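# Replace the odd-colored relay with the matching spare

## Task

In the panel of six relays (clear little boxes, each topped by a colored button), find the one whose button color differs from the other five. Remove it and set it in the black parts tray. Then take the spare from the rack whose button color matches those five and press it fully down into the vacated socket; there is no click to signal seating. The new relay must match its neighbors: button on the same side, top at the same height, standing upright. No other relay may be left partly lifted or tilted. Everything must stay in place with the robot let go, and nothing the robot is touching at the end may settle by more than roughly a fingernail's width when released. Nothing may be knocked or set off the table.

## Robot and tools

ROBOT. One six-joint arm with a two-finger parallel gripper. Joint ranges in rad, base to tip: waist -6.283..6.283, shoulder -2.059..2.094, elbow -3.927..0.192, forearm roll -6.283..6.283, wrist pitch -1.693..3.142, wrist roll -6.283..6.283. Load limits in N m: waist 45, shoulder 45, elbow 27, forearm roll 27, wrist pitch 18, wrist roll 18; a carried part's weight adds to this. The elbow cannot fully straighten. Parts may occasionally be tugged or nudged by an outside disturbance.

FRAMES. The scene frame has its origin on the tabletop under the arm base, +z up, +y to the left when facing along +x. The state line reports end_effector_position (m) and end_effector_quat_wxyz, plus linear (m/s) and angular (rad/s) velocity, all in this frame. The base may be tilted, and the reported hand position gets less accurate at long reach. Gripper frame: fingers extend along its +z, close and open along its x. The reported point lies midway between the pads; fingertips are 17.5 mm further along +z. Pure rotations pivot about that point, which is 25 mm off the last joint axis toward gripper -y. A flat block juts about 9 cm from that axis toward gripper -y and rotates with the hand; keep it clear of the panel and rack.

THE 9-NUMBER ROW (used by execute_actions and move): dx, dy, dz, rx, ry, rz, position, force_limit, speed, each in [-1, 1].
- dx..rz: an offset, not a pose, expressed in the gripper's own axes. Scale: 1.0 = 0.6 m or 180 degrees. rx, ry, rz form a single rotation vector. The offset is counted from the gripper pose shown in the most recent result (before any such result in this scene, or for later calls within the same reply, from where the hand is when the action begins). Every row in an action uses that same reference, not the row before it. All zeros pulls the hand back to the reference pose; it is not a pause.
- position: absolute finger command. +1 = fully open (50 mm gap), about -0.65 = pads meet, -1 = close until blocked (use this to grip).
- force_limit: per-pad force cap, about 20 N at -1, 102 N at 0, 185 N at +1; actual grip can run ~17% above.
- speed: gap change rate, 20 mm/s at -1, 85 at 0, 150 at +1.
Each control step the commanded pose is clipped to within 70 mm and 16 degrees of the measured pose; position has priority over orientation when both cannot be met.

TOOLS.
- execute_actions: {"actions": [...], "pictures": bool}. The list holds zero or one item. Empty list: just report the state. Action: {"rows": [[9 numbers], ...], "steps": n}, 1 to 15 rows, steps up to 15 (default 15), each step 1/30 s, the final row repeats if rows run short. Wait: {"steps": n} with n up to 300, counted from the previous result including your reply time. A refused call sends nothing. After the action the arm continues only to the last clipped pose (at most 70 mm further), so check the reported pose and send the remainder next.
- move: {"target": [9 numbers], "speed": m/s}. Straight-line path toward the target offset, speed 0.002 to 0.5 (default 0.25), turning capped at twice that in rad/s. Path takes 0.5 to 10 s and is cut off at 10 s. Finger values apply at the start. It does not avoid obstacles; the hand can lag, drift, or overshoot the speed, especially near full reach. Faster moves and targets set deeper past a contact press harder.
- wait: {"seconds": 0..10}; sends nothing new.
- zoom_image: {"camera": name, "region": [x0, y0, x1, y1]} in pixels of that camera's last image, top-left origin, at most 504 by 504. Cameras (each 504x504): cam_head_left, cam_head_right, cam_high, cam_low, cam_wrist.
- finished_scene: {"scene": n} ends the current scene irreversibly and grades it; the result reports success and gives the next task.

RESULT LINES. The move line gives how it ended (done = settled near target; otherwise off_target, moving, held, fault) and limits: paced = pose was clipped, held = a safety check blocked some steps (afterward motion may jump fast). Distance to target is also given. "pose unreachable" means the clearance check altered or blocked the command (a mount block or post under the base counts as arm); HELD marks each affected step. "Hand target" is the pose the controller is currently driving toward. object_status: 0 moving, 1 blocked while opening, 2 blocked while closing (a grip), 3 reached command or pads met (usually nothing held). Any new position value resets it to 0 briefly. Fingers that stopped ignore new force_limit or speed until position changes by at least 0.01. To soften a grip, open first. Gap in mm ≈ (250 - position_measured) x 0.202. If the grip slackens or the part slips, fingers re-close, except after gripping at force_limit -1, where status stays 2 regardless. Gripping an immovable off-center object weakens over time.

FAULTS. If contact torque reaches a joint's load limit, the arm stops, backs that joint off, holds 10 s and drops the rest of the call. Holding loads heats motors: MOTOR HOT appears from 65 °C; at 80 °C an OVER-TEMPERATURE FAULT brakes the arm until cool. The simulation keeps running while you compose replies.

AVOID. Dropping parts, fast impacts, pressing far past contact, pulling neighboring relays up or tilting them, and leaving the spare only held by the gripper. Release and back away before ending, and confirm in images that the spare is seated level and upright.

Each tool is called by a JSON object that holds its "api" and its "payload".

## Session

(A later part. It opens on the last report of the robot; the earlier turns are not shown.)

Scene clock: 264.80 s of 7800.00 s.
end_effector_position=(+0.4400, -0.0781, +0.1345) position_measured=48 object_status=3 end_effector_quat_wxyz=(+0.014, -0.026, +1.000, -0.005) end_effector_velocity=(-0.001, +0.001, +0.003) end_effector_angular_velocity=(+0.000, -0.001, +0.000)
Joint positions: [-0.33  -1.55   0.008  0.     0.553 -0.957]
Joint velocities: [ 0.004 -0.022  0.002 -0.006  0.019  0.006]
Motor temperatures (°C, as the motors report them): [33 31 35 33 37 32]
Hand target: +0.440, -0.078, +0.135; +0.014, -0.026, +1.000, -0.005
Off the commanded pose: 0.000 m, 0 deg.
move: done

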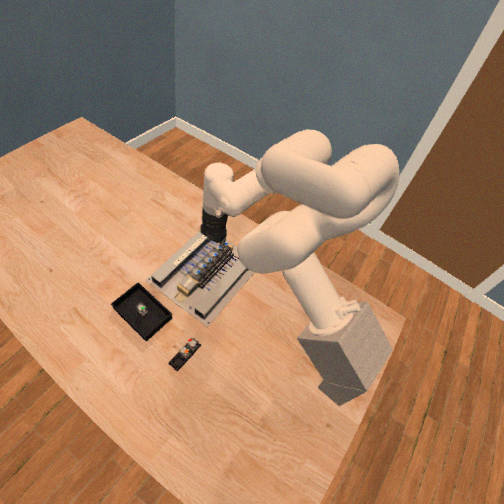

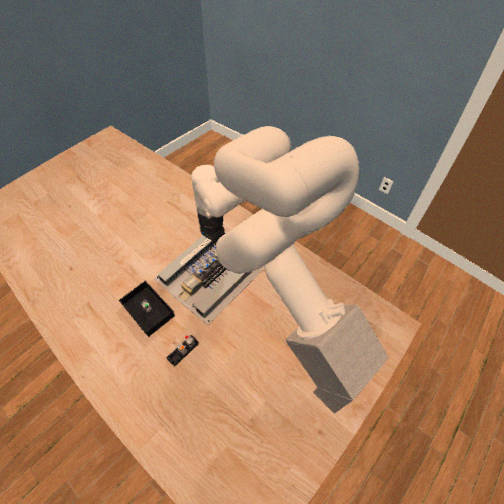

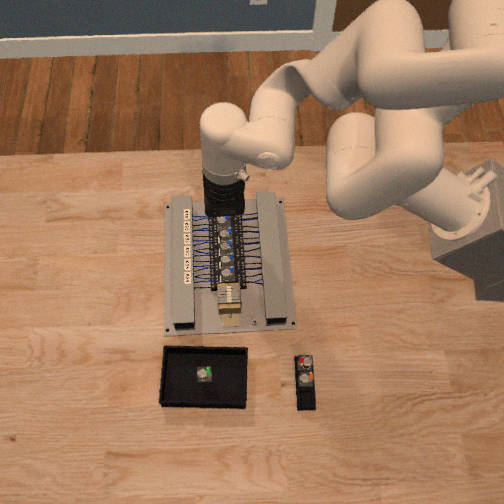

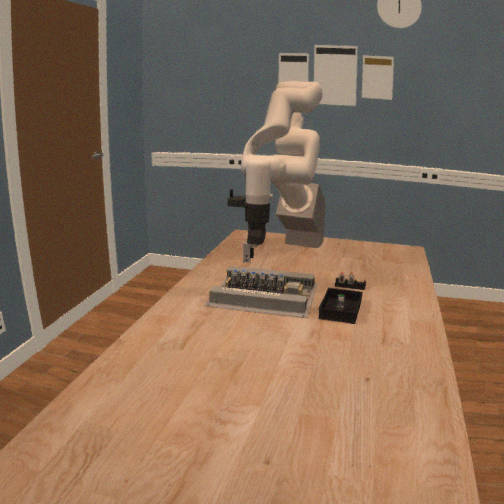

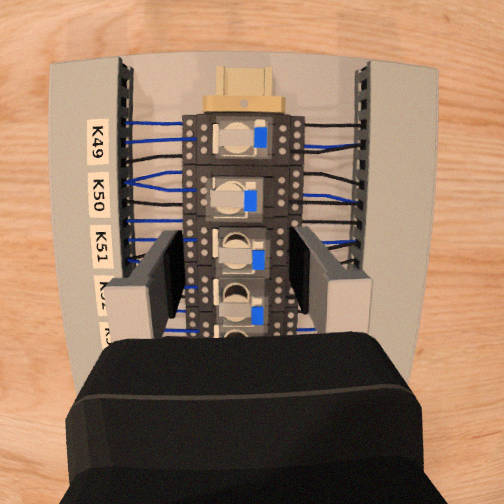

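{"api": "move", "payload": {"target": [-0.0075,-0.031,0.068,0,0.034,0,0.7,0.3,-0.5], "speed": 0.06}}

{"api": "move", "payload": {"target": [0,0,0.033,0,0,0,0.7,0.3,-0.5], "speed": 0.015}}

{"api": "move", "payload": {"target": [0,0,0,0,0,0,-1,0.3,-0.8]}}

{"api": "move", "payload": {"target": [0.008,0,0.006,0,-0.07,0,-1,0.3,-0.8], "speed": 0.01}}

Scene clock: 273.97 s of 7800.00 s.
end_effector_position=(+0.4464, -0.0969, +0.0939) position_measured=48 object_status=3 end_effector_quat_wxyz=(-0.039, -0.026, +0.999, -0.007) end_effector_velocity=(+0.001, -0.001, -0.002) end_effector_angular_velocity=(+0.001, +0.003, +0.001)
Joint positions: [-0.384 -1.164 -0.118  0.059  0.398 -1.044]
Joint velocities: [-0.001  0.019 -0.008  0.005 -0.009 -0.006]
Motor temperatures (°C, as the motors report them): [33 31 36 33 37 32]
Hand target: +0.446, -0.097, +0.094; -0.039, -0.026, +0.999, -0.007
Off the commanded pose: 0.000 m, 0 deg.
After step 90, 4.77 s passed at rest.
move: done

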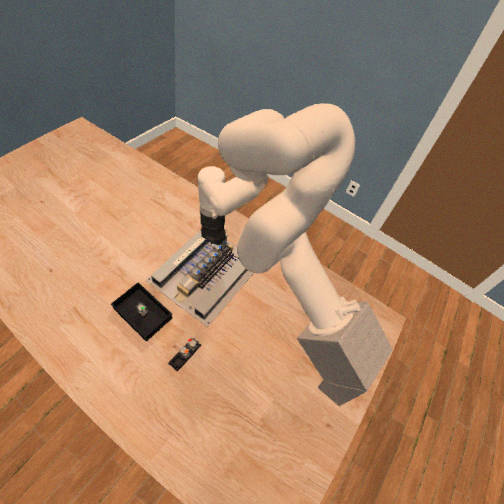

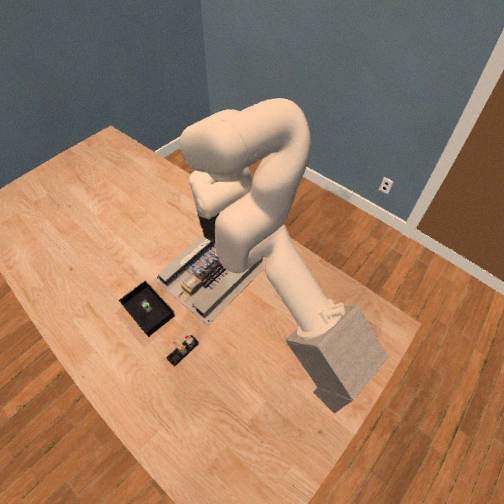

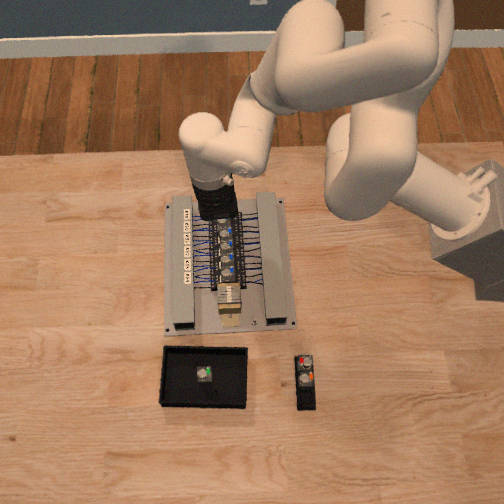

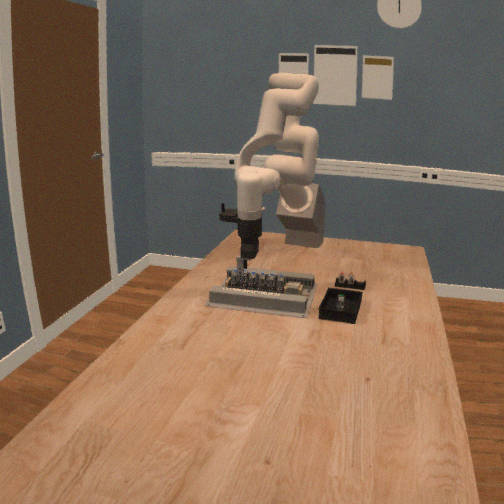

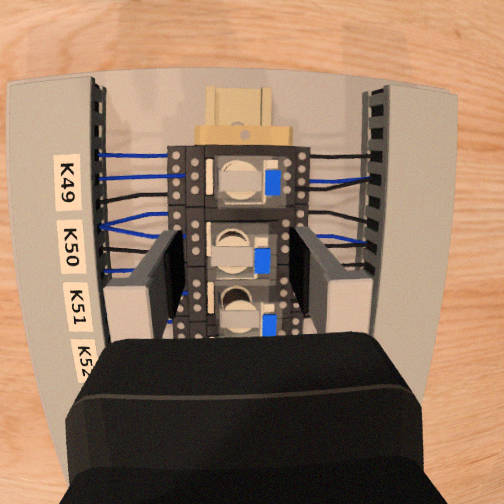

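Scene clock: 275.57 s of 7800.00 s.
end_effector_position=(+0.4448, -0.0972, +0.0744) position_measured=48 object_status=3 end_effector_quat_wxyz=(-0.039, -0.026, +0.999, -0.007) end_effector_velocity=(+0.001, -0.000, -0.002) end_effector_angular_velocity=(-0.000, -0.003, -0.001)
Joint positions: [-0.378 -1.051 -0.121  0.065  0.287 -1.048]
Joint velocities: [ 0.001  0.016 -0.002  0.001 -0.016  0.   ]
Motor temperatures (°C, as the motors report them): [33 31 36 33 37 32]
Hand target: +0.445, -0.097, +0.074; -0.039, -0.026, +0.999, -0.007
Off the commanded pose: 0.000 m, 0 deg.
move: done

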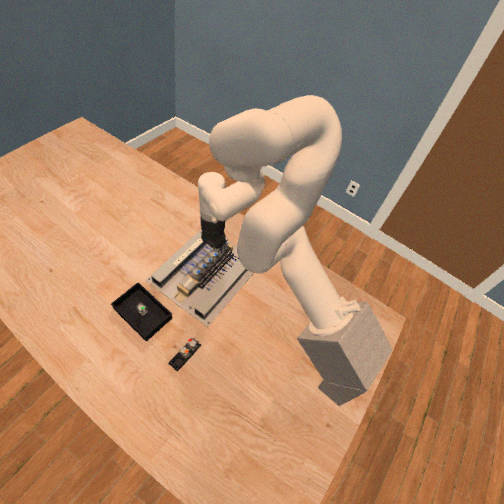

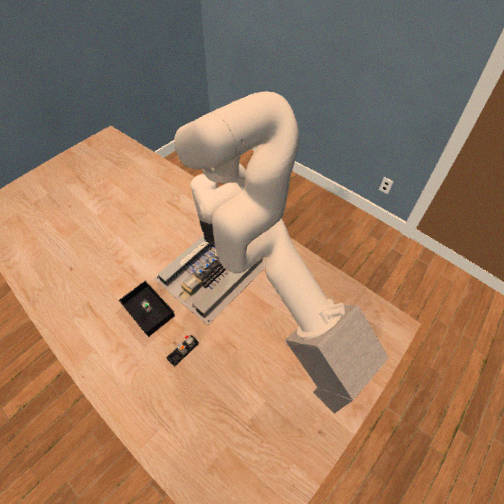

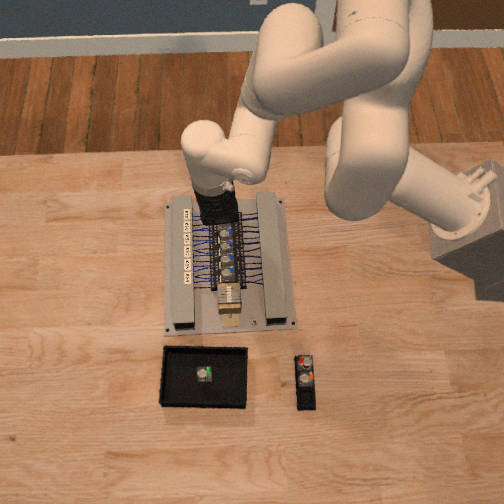

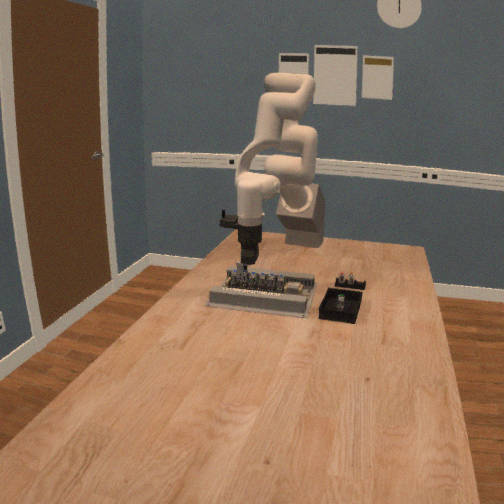

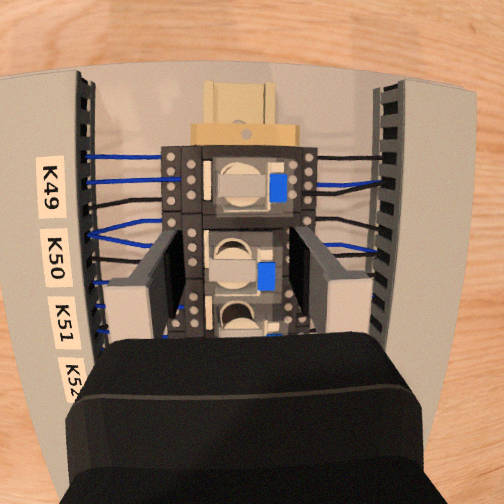

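Scene clock: 276.27 s of 7800.00 s.
end_effector_position=(+0.4445, -0.0972, +0.0744) position_measured=124 object_status=2 end_effector_quat_wxyz=(-0.039, -0.026, +0.999, -0.007) end_effector_velocity=(+0.000, +0.000, +0.000) end_effector_angular_velocity=(+0.001, -0.001, +0.002)
Joint positions: [-0.378 -1.051 -0.12   0.065  0.288 -1.048]
Joint velocities: [ 0.001 -0.    -0.    -0.    -0.    -0.001]
Motor temperatures (°C, as the motors report them): [33 31 36 33 37 32]
Hand target: +0.445, -0.097, +0.074; -0.039, -0.026, +0.999, -0.007
Off the commanded pose: 0.000 m, 0 deg.
move: done

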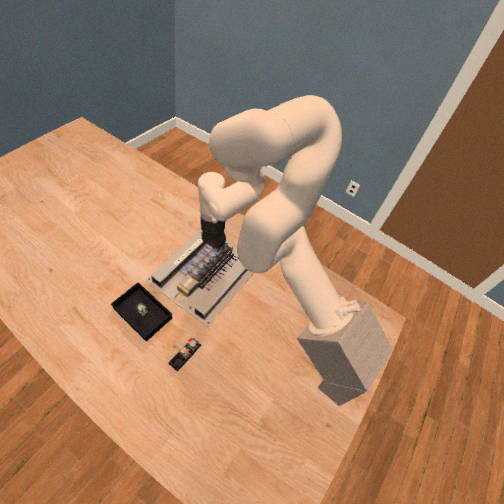

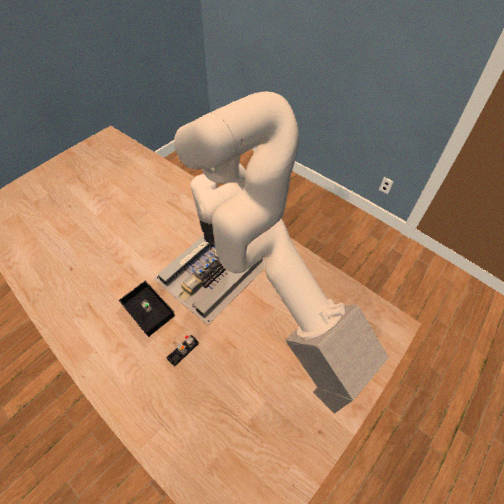

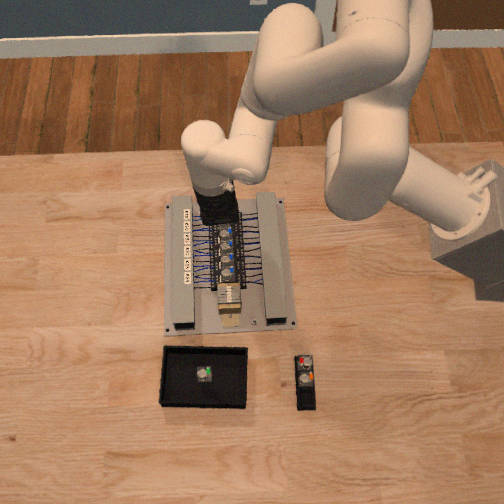

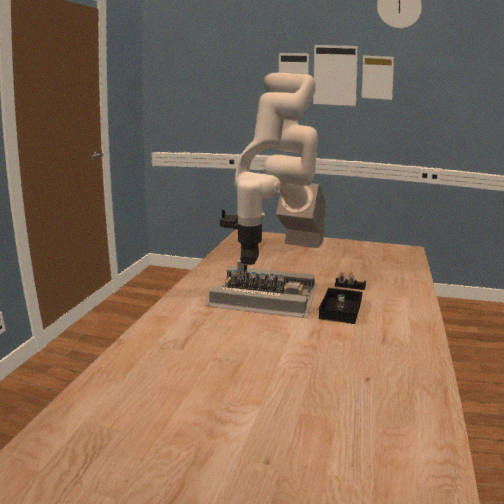

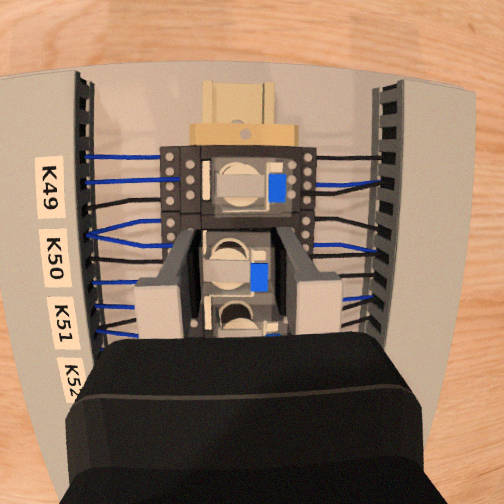

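Scene clock: 286.47 s of 7800.00 s.
end_effector_position=(+0.4390, -0.0976, +0.0714) position_measured=124 object_status=2 end_effector_quat_wxyz=(+0.059, -0.026, +0.998, -0.005) end_effector_velocity=(-0.000, -0.000, -0.000) end_effector_angular_velocity=(+0.001, -0.007, -0.002)
Joint positions: [-0.29  -1.068  0.043  0.384 -0.057 -1.32 ]
Joint velocities: [ 0.01   0.003  0.003  0.031 -0.014 -0.025]
Motor temperatures (°C, as the motors report them): [33 31 35 33 37 32]
Hand target: +0.440, -0.098, +0.072; +0.060, -0.026, +0.998, -0.005
Off the commanded pose: 0.001 m, 1 deg.
move: done

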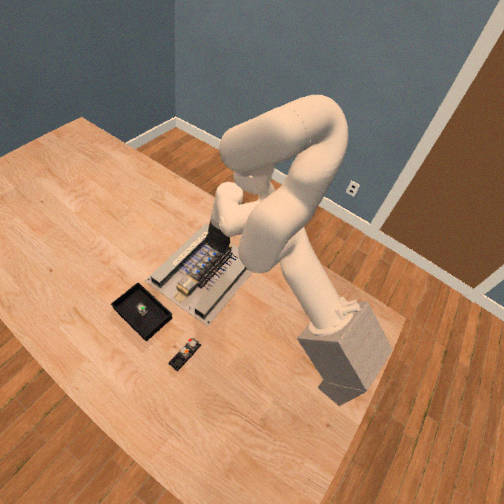

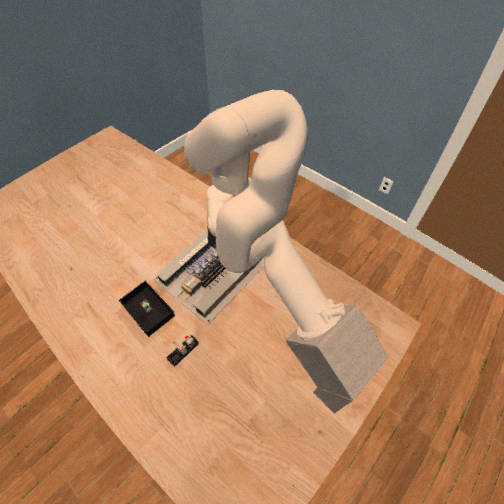

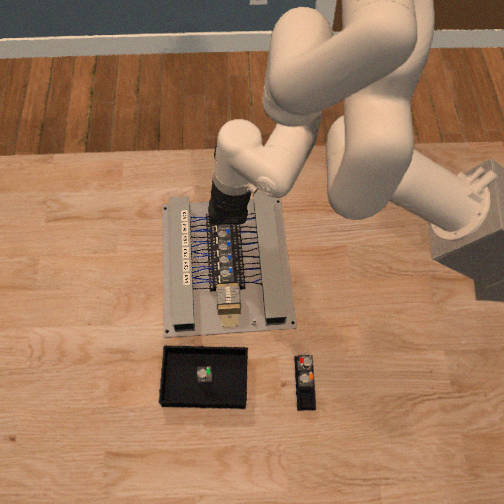

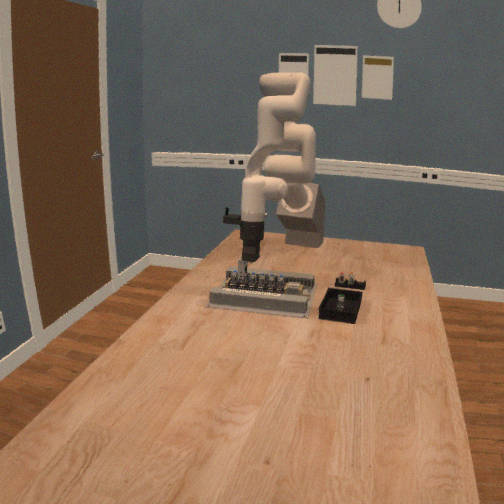

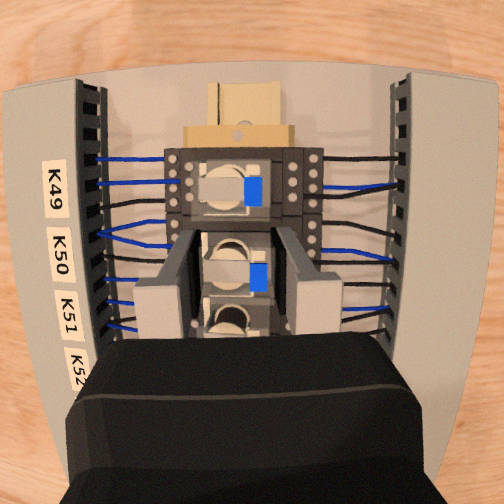

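{"api": "move", "payload": {"target": [-0.002,0,0,0,0.028,0,-1,0.3,-0.8], "speed": 0.02}}

{"api": "move", "payload": {"target": [0,0,-0.002,0,0,0,0.7,0.3,-0.5]}}

{"api": "move", "payload": {"target": [0,0.03,-0.1,0,0,0,0.7,0.3,-0.5], "speed": 0.06}}

{"api": "zoom_image", "payload": {"camera": "cam_low", "region": [215,245,305,305]}}

Scene clock: 296.07 s of 7800.00 s.
end_effector_position=(+0.4404, -0.0974, +0.0715) position_measured=124 object_status=2 end_effector_quat_wxyz=(+0.016, -0.026, +1.000, -0.006) end_effector_velocity=(+0.000, +0.000, -0.000) end_effector_angular_velocity=(-0.001, +0.011, +0.000)
Joint positions: [-0.354 -1.074 -0.018  0.2    0.1   -1.168]
Joint velocities: [-0.005  0.001 -0.009 -0.026  0.018  0.023]
Motor temperatures (°C, as the motors report them): [33 31 35 33 37 32]
Hand target: +0.440, -0.097, +0.071; +0.015, -0.026, +1.000, -0.006
Off the commanded pose: 0.000 m, 0 deg.
After step 90, 4.13 s passed at rest.
move: done

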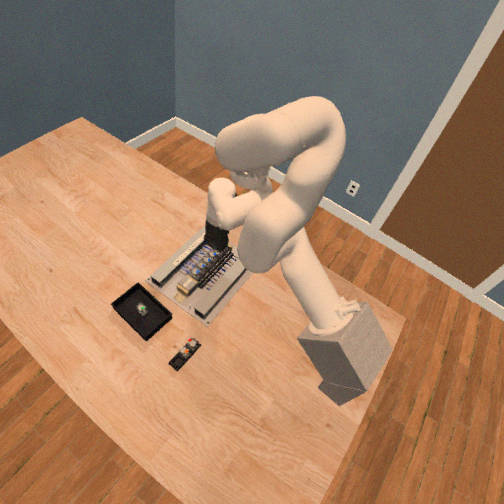

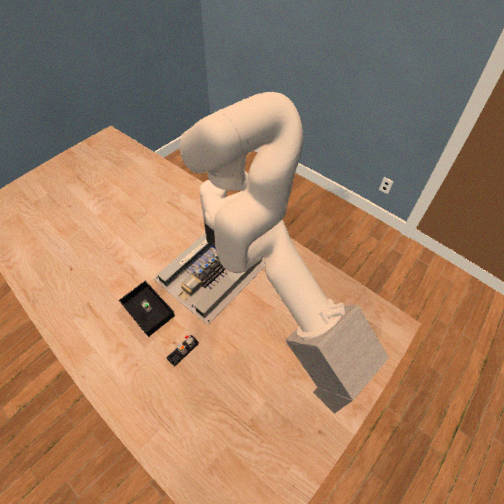

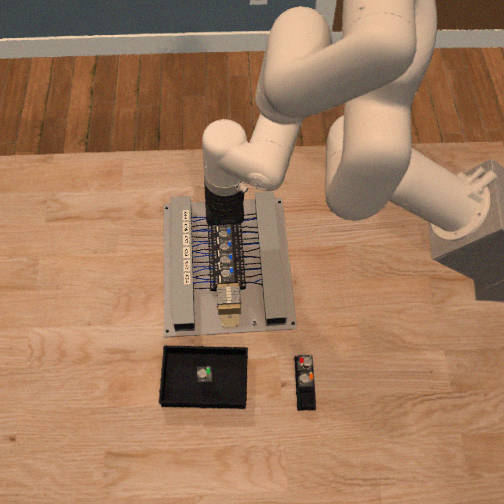

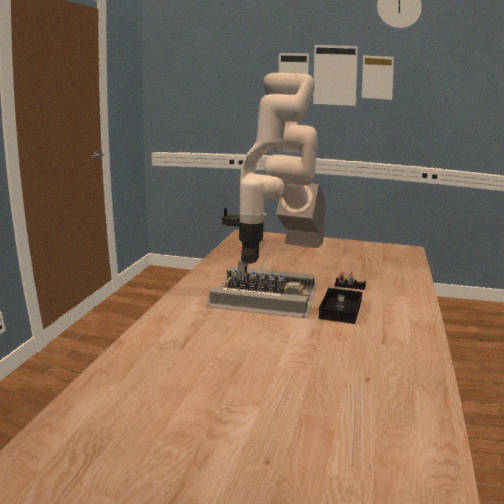

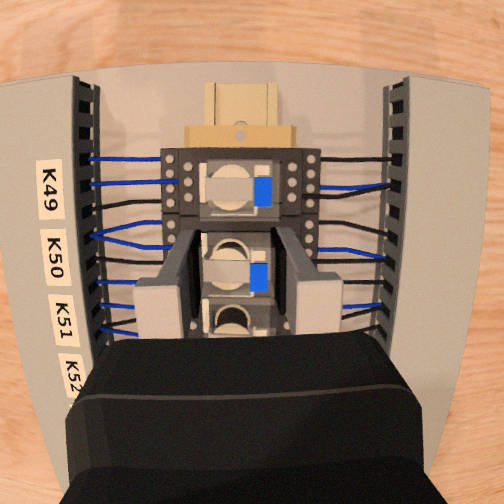

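Scene clock: 296.77 s of 7800.00 s.
end_effector_position=(+0.4403, -0.0974, +0.0726) position_measured=48 object_status=3 end_effector_quat_wxyz=(+0.016, -0.026, +1.000, -0.006) end_effector_velocity=(-0.000, +0.000, +0.000) end_effector_angular_velocity=(+0.000, +0.001, +0.001)
Joint positions: [-0.355 -1.083 -0.016  0.197  0.108 -1.166]
Joint velocities: [-0.    -0.004  0.001 -0.002  0.004  0.001]
Motor temperatures (°C, as the motors report them): [33 31 35 33 37 32]
Hand target: +0.440, -0.097, +0.073; +0.016, -0.026, +1.000, -0.006
Off the commanded pose: 0.000 m, 0 deg.
move: done

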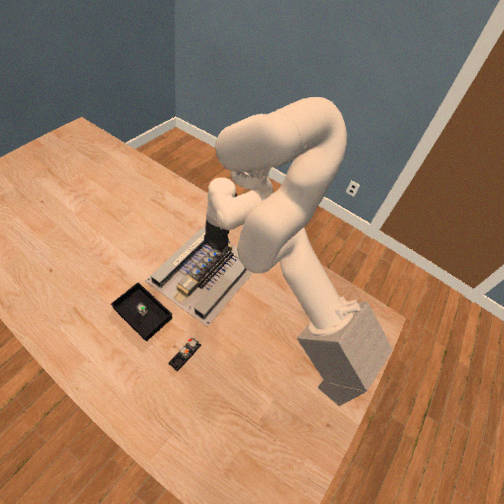

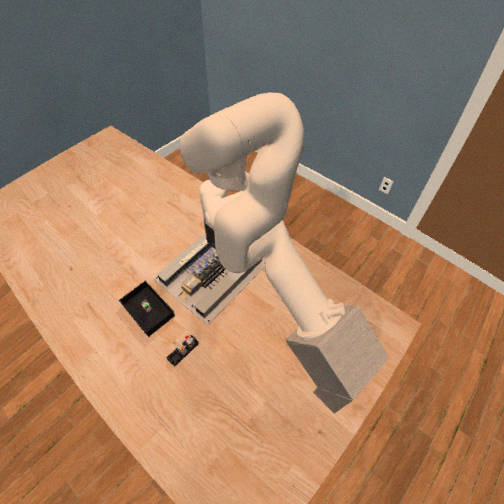

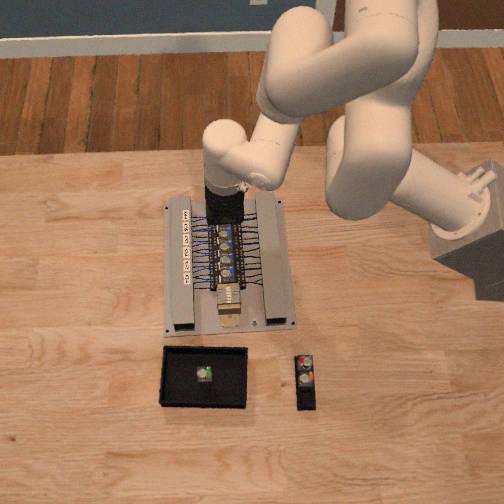

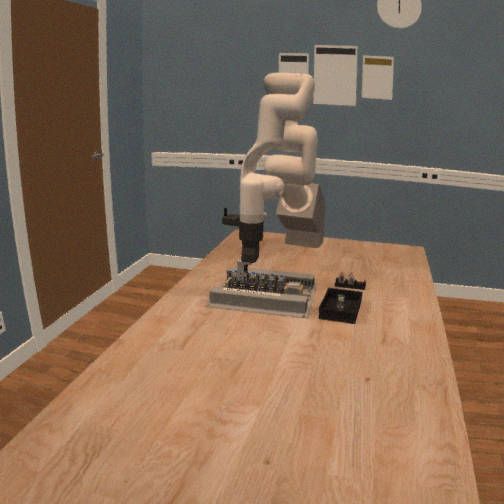

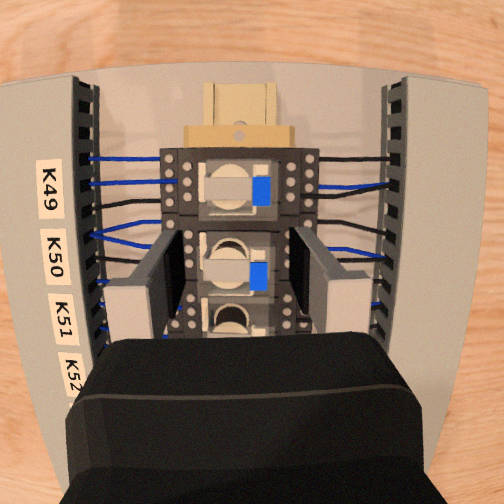

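Scene clock: 298.43 s of 7800.00 s.
end_effector_position=(+0.4377, -0.0786, +0.1323) position_measured=48 object_status=3 end_effector_quat_wxyz=(+0.016, -0.026, +1.000, -0.005) end_effector_velocity=(-0.000, +0.001, +0.003) end_effector_angular_velocity=(-0.000, -0.001, +0.002)
Joint positions: [-0.335 -1.555  0.02   0.01   0.542 -0.967]
Joint velocities: [ 0.004 -0.025  0.002 -0.006  0.022  0.005]
Motor temperatures (°C, as the motors report them): [33 31 35 33 37 32]
Hand target: +0.438, -0.078, +0.133; +0.016, -0.026, +1.000, -0.005
Off the commanded pose: 0.000 m, 0 deg.
move: done

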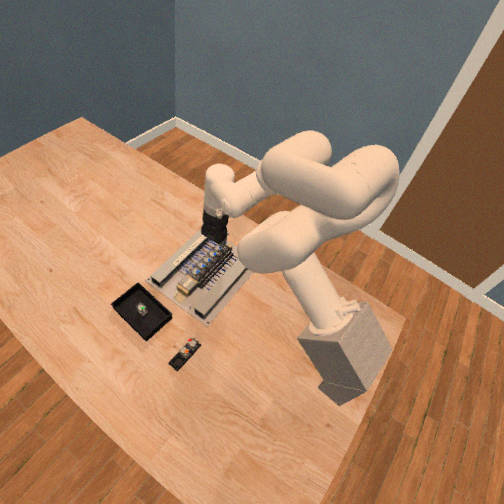

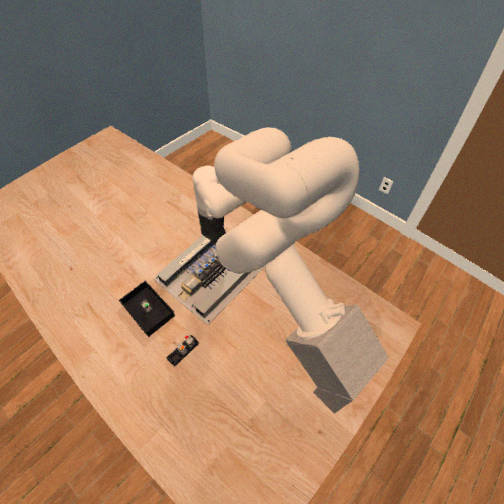

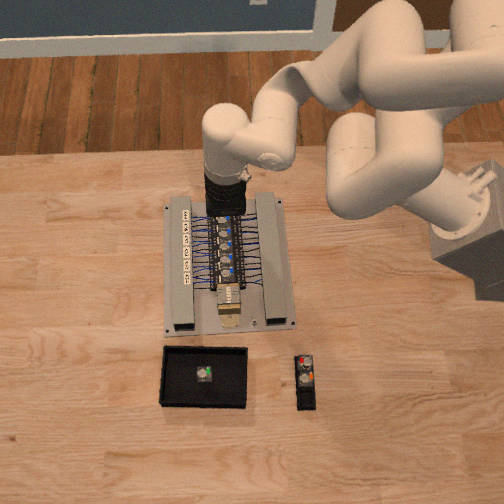

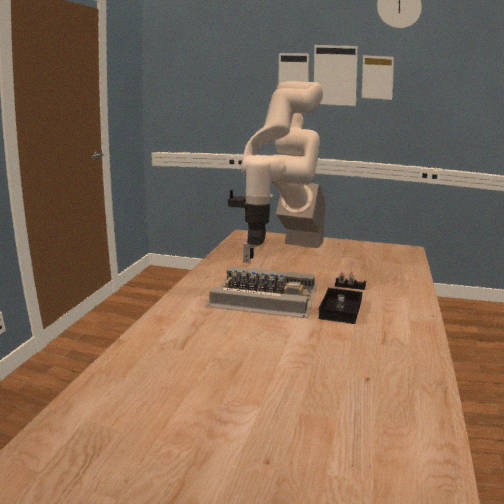

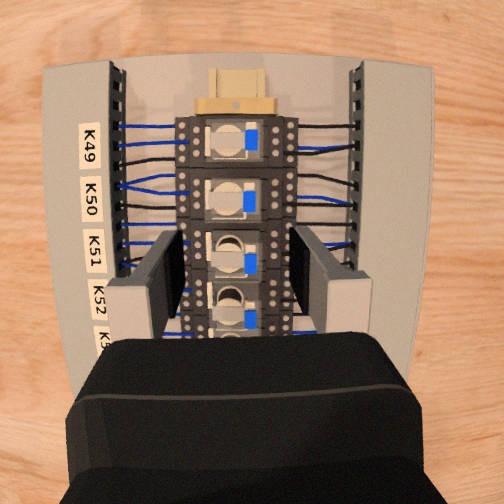

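Region (215, 245, 305, 305) of cam_low's 504x504 image, scaled by 5.600, with more detail than that image has.

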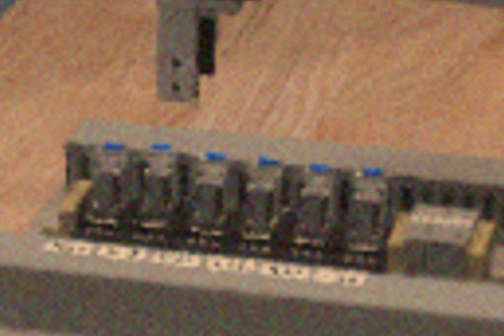

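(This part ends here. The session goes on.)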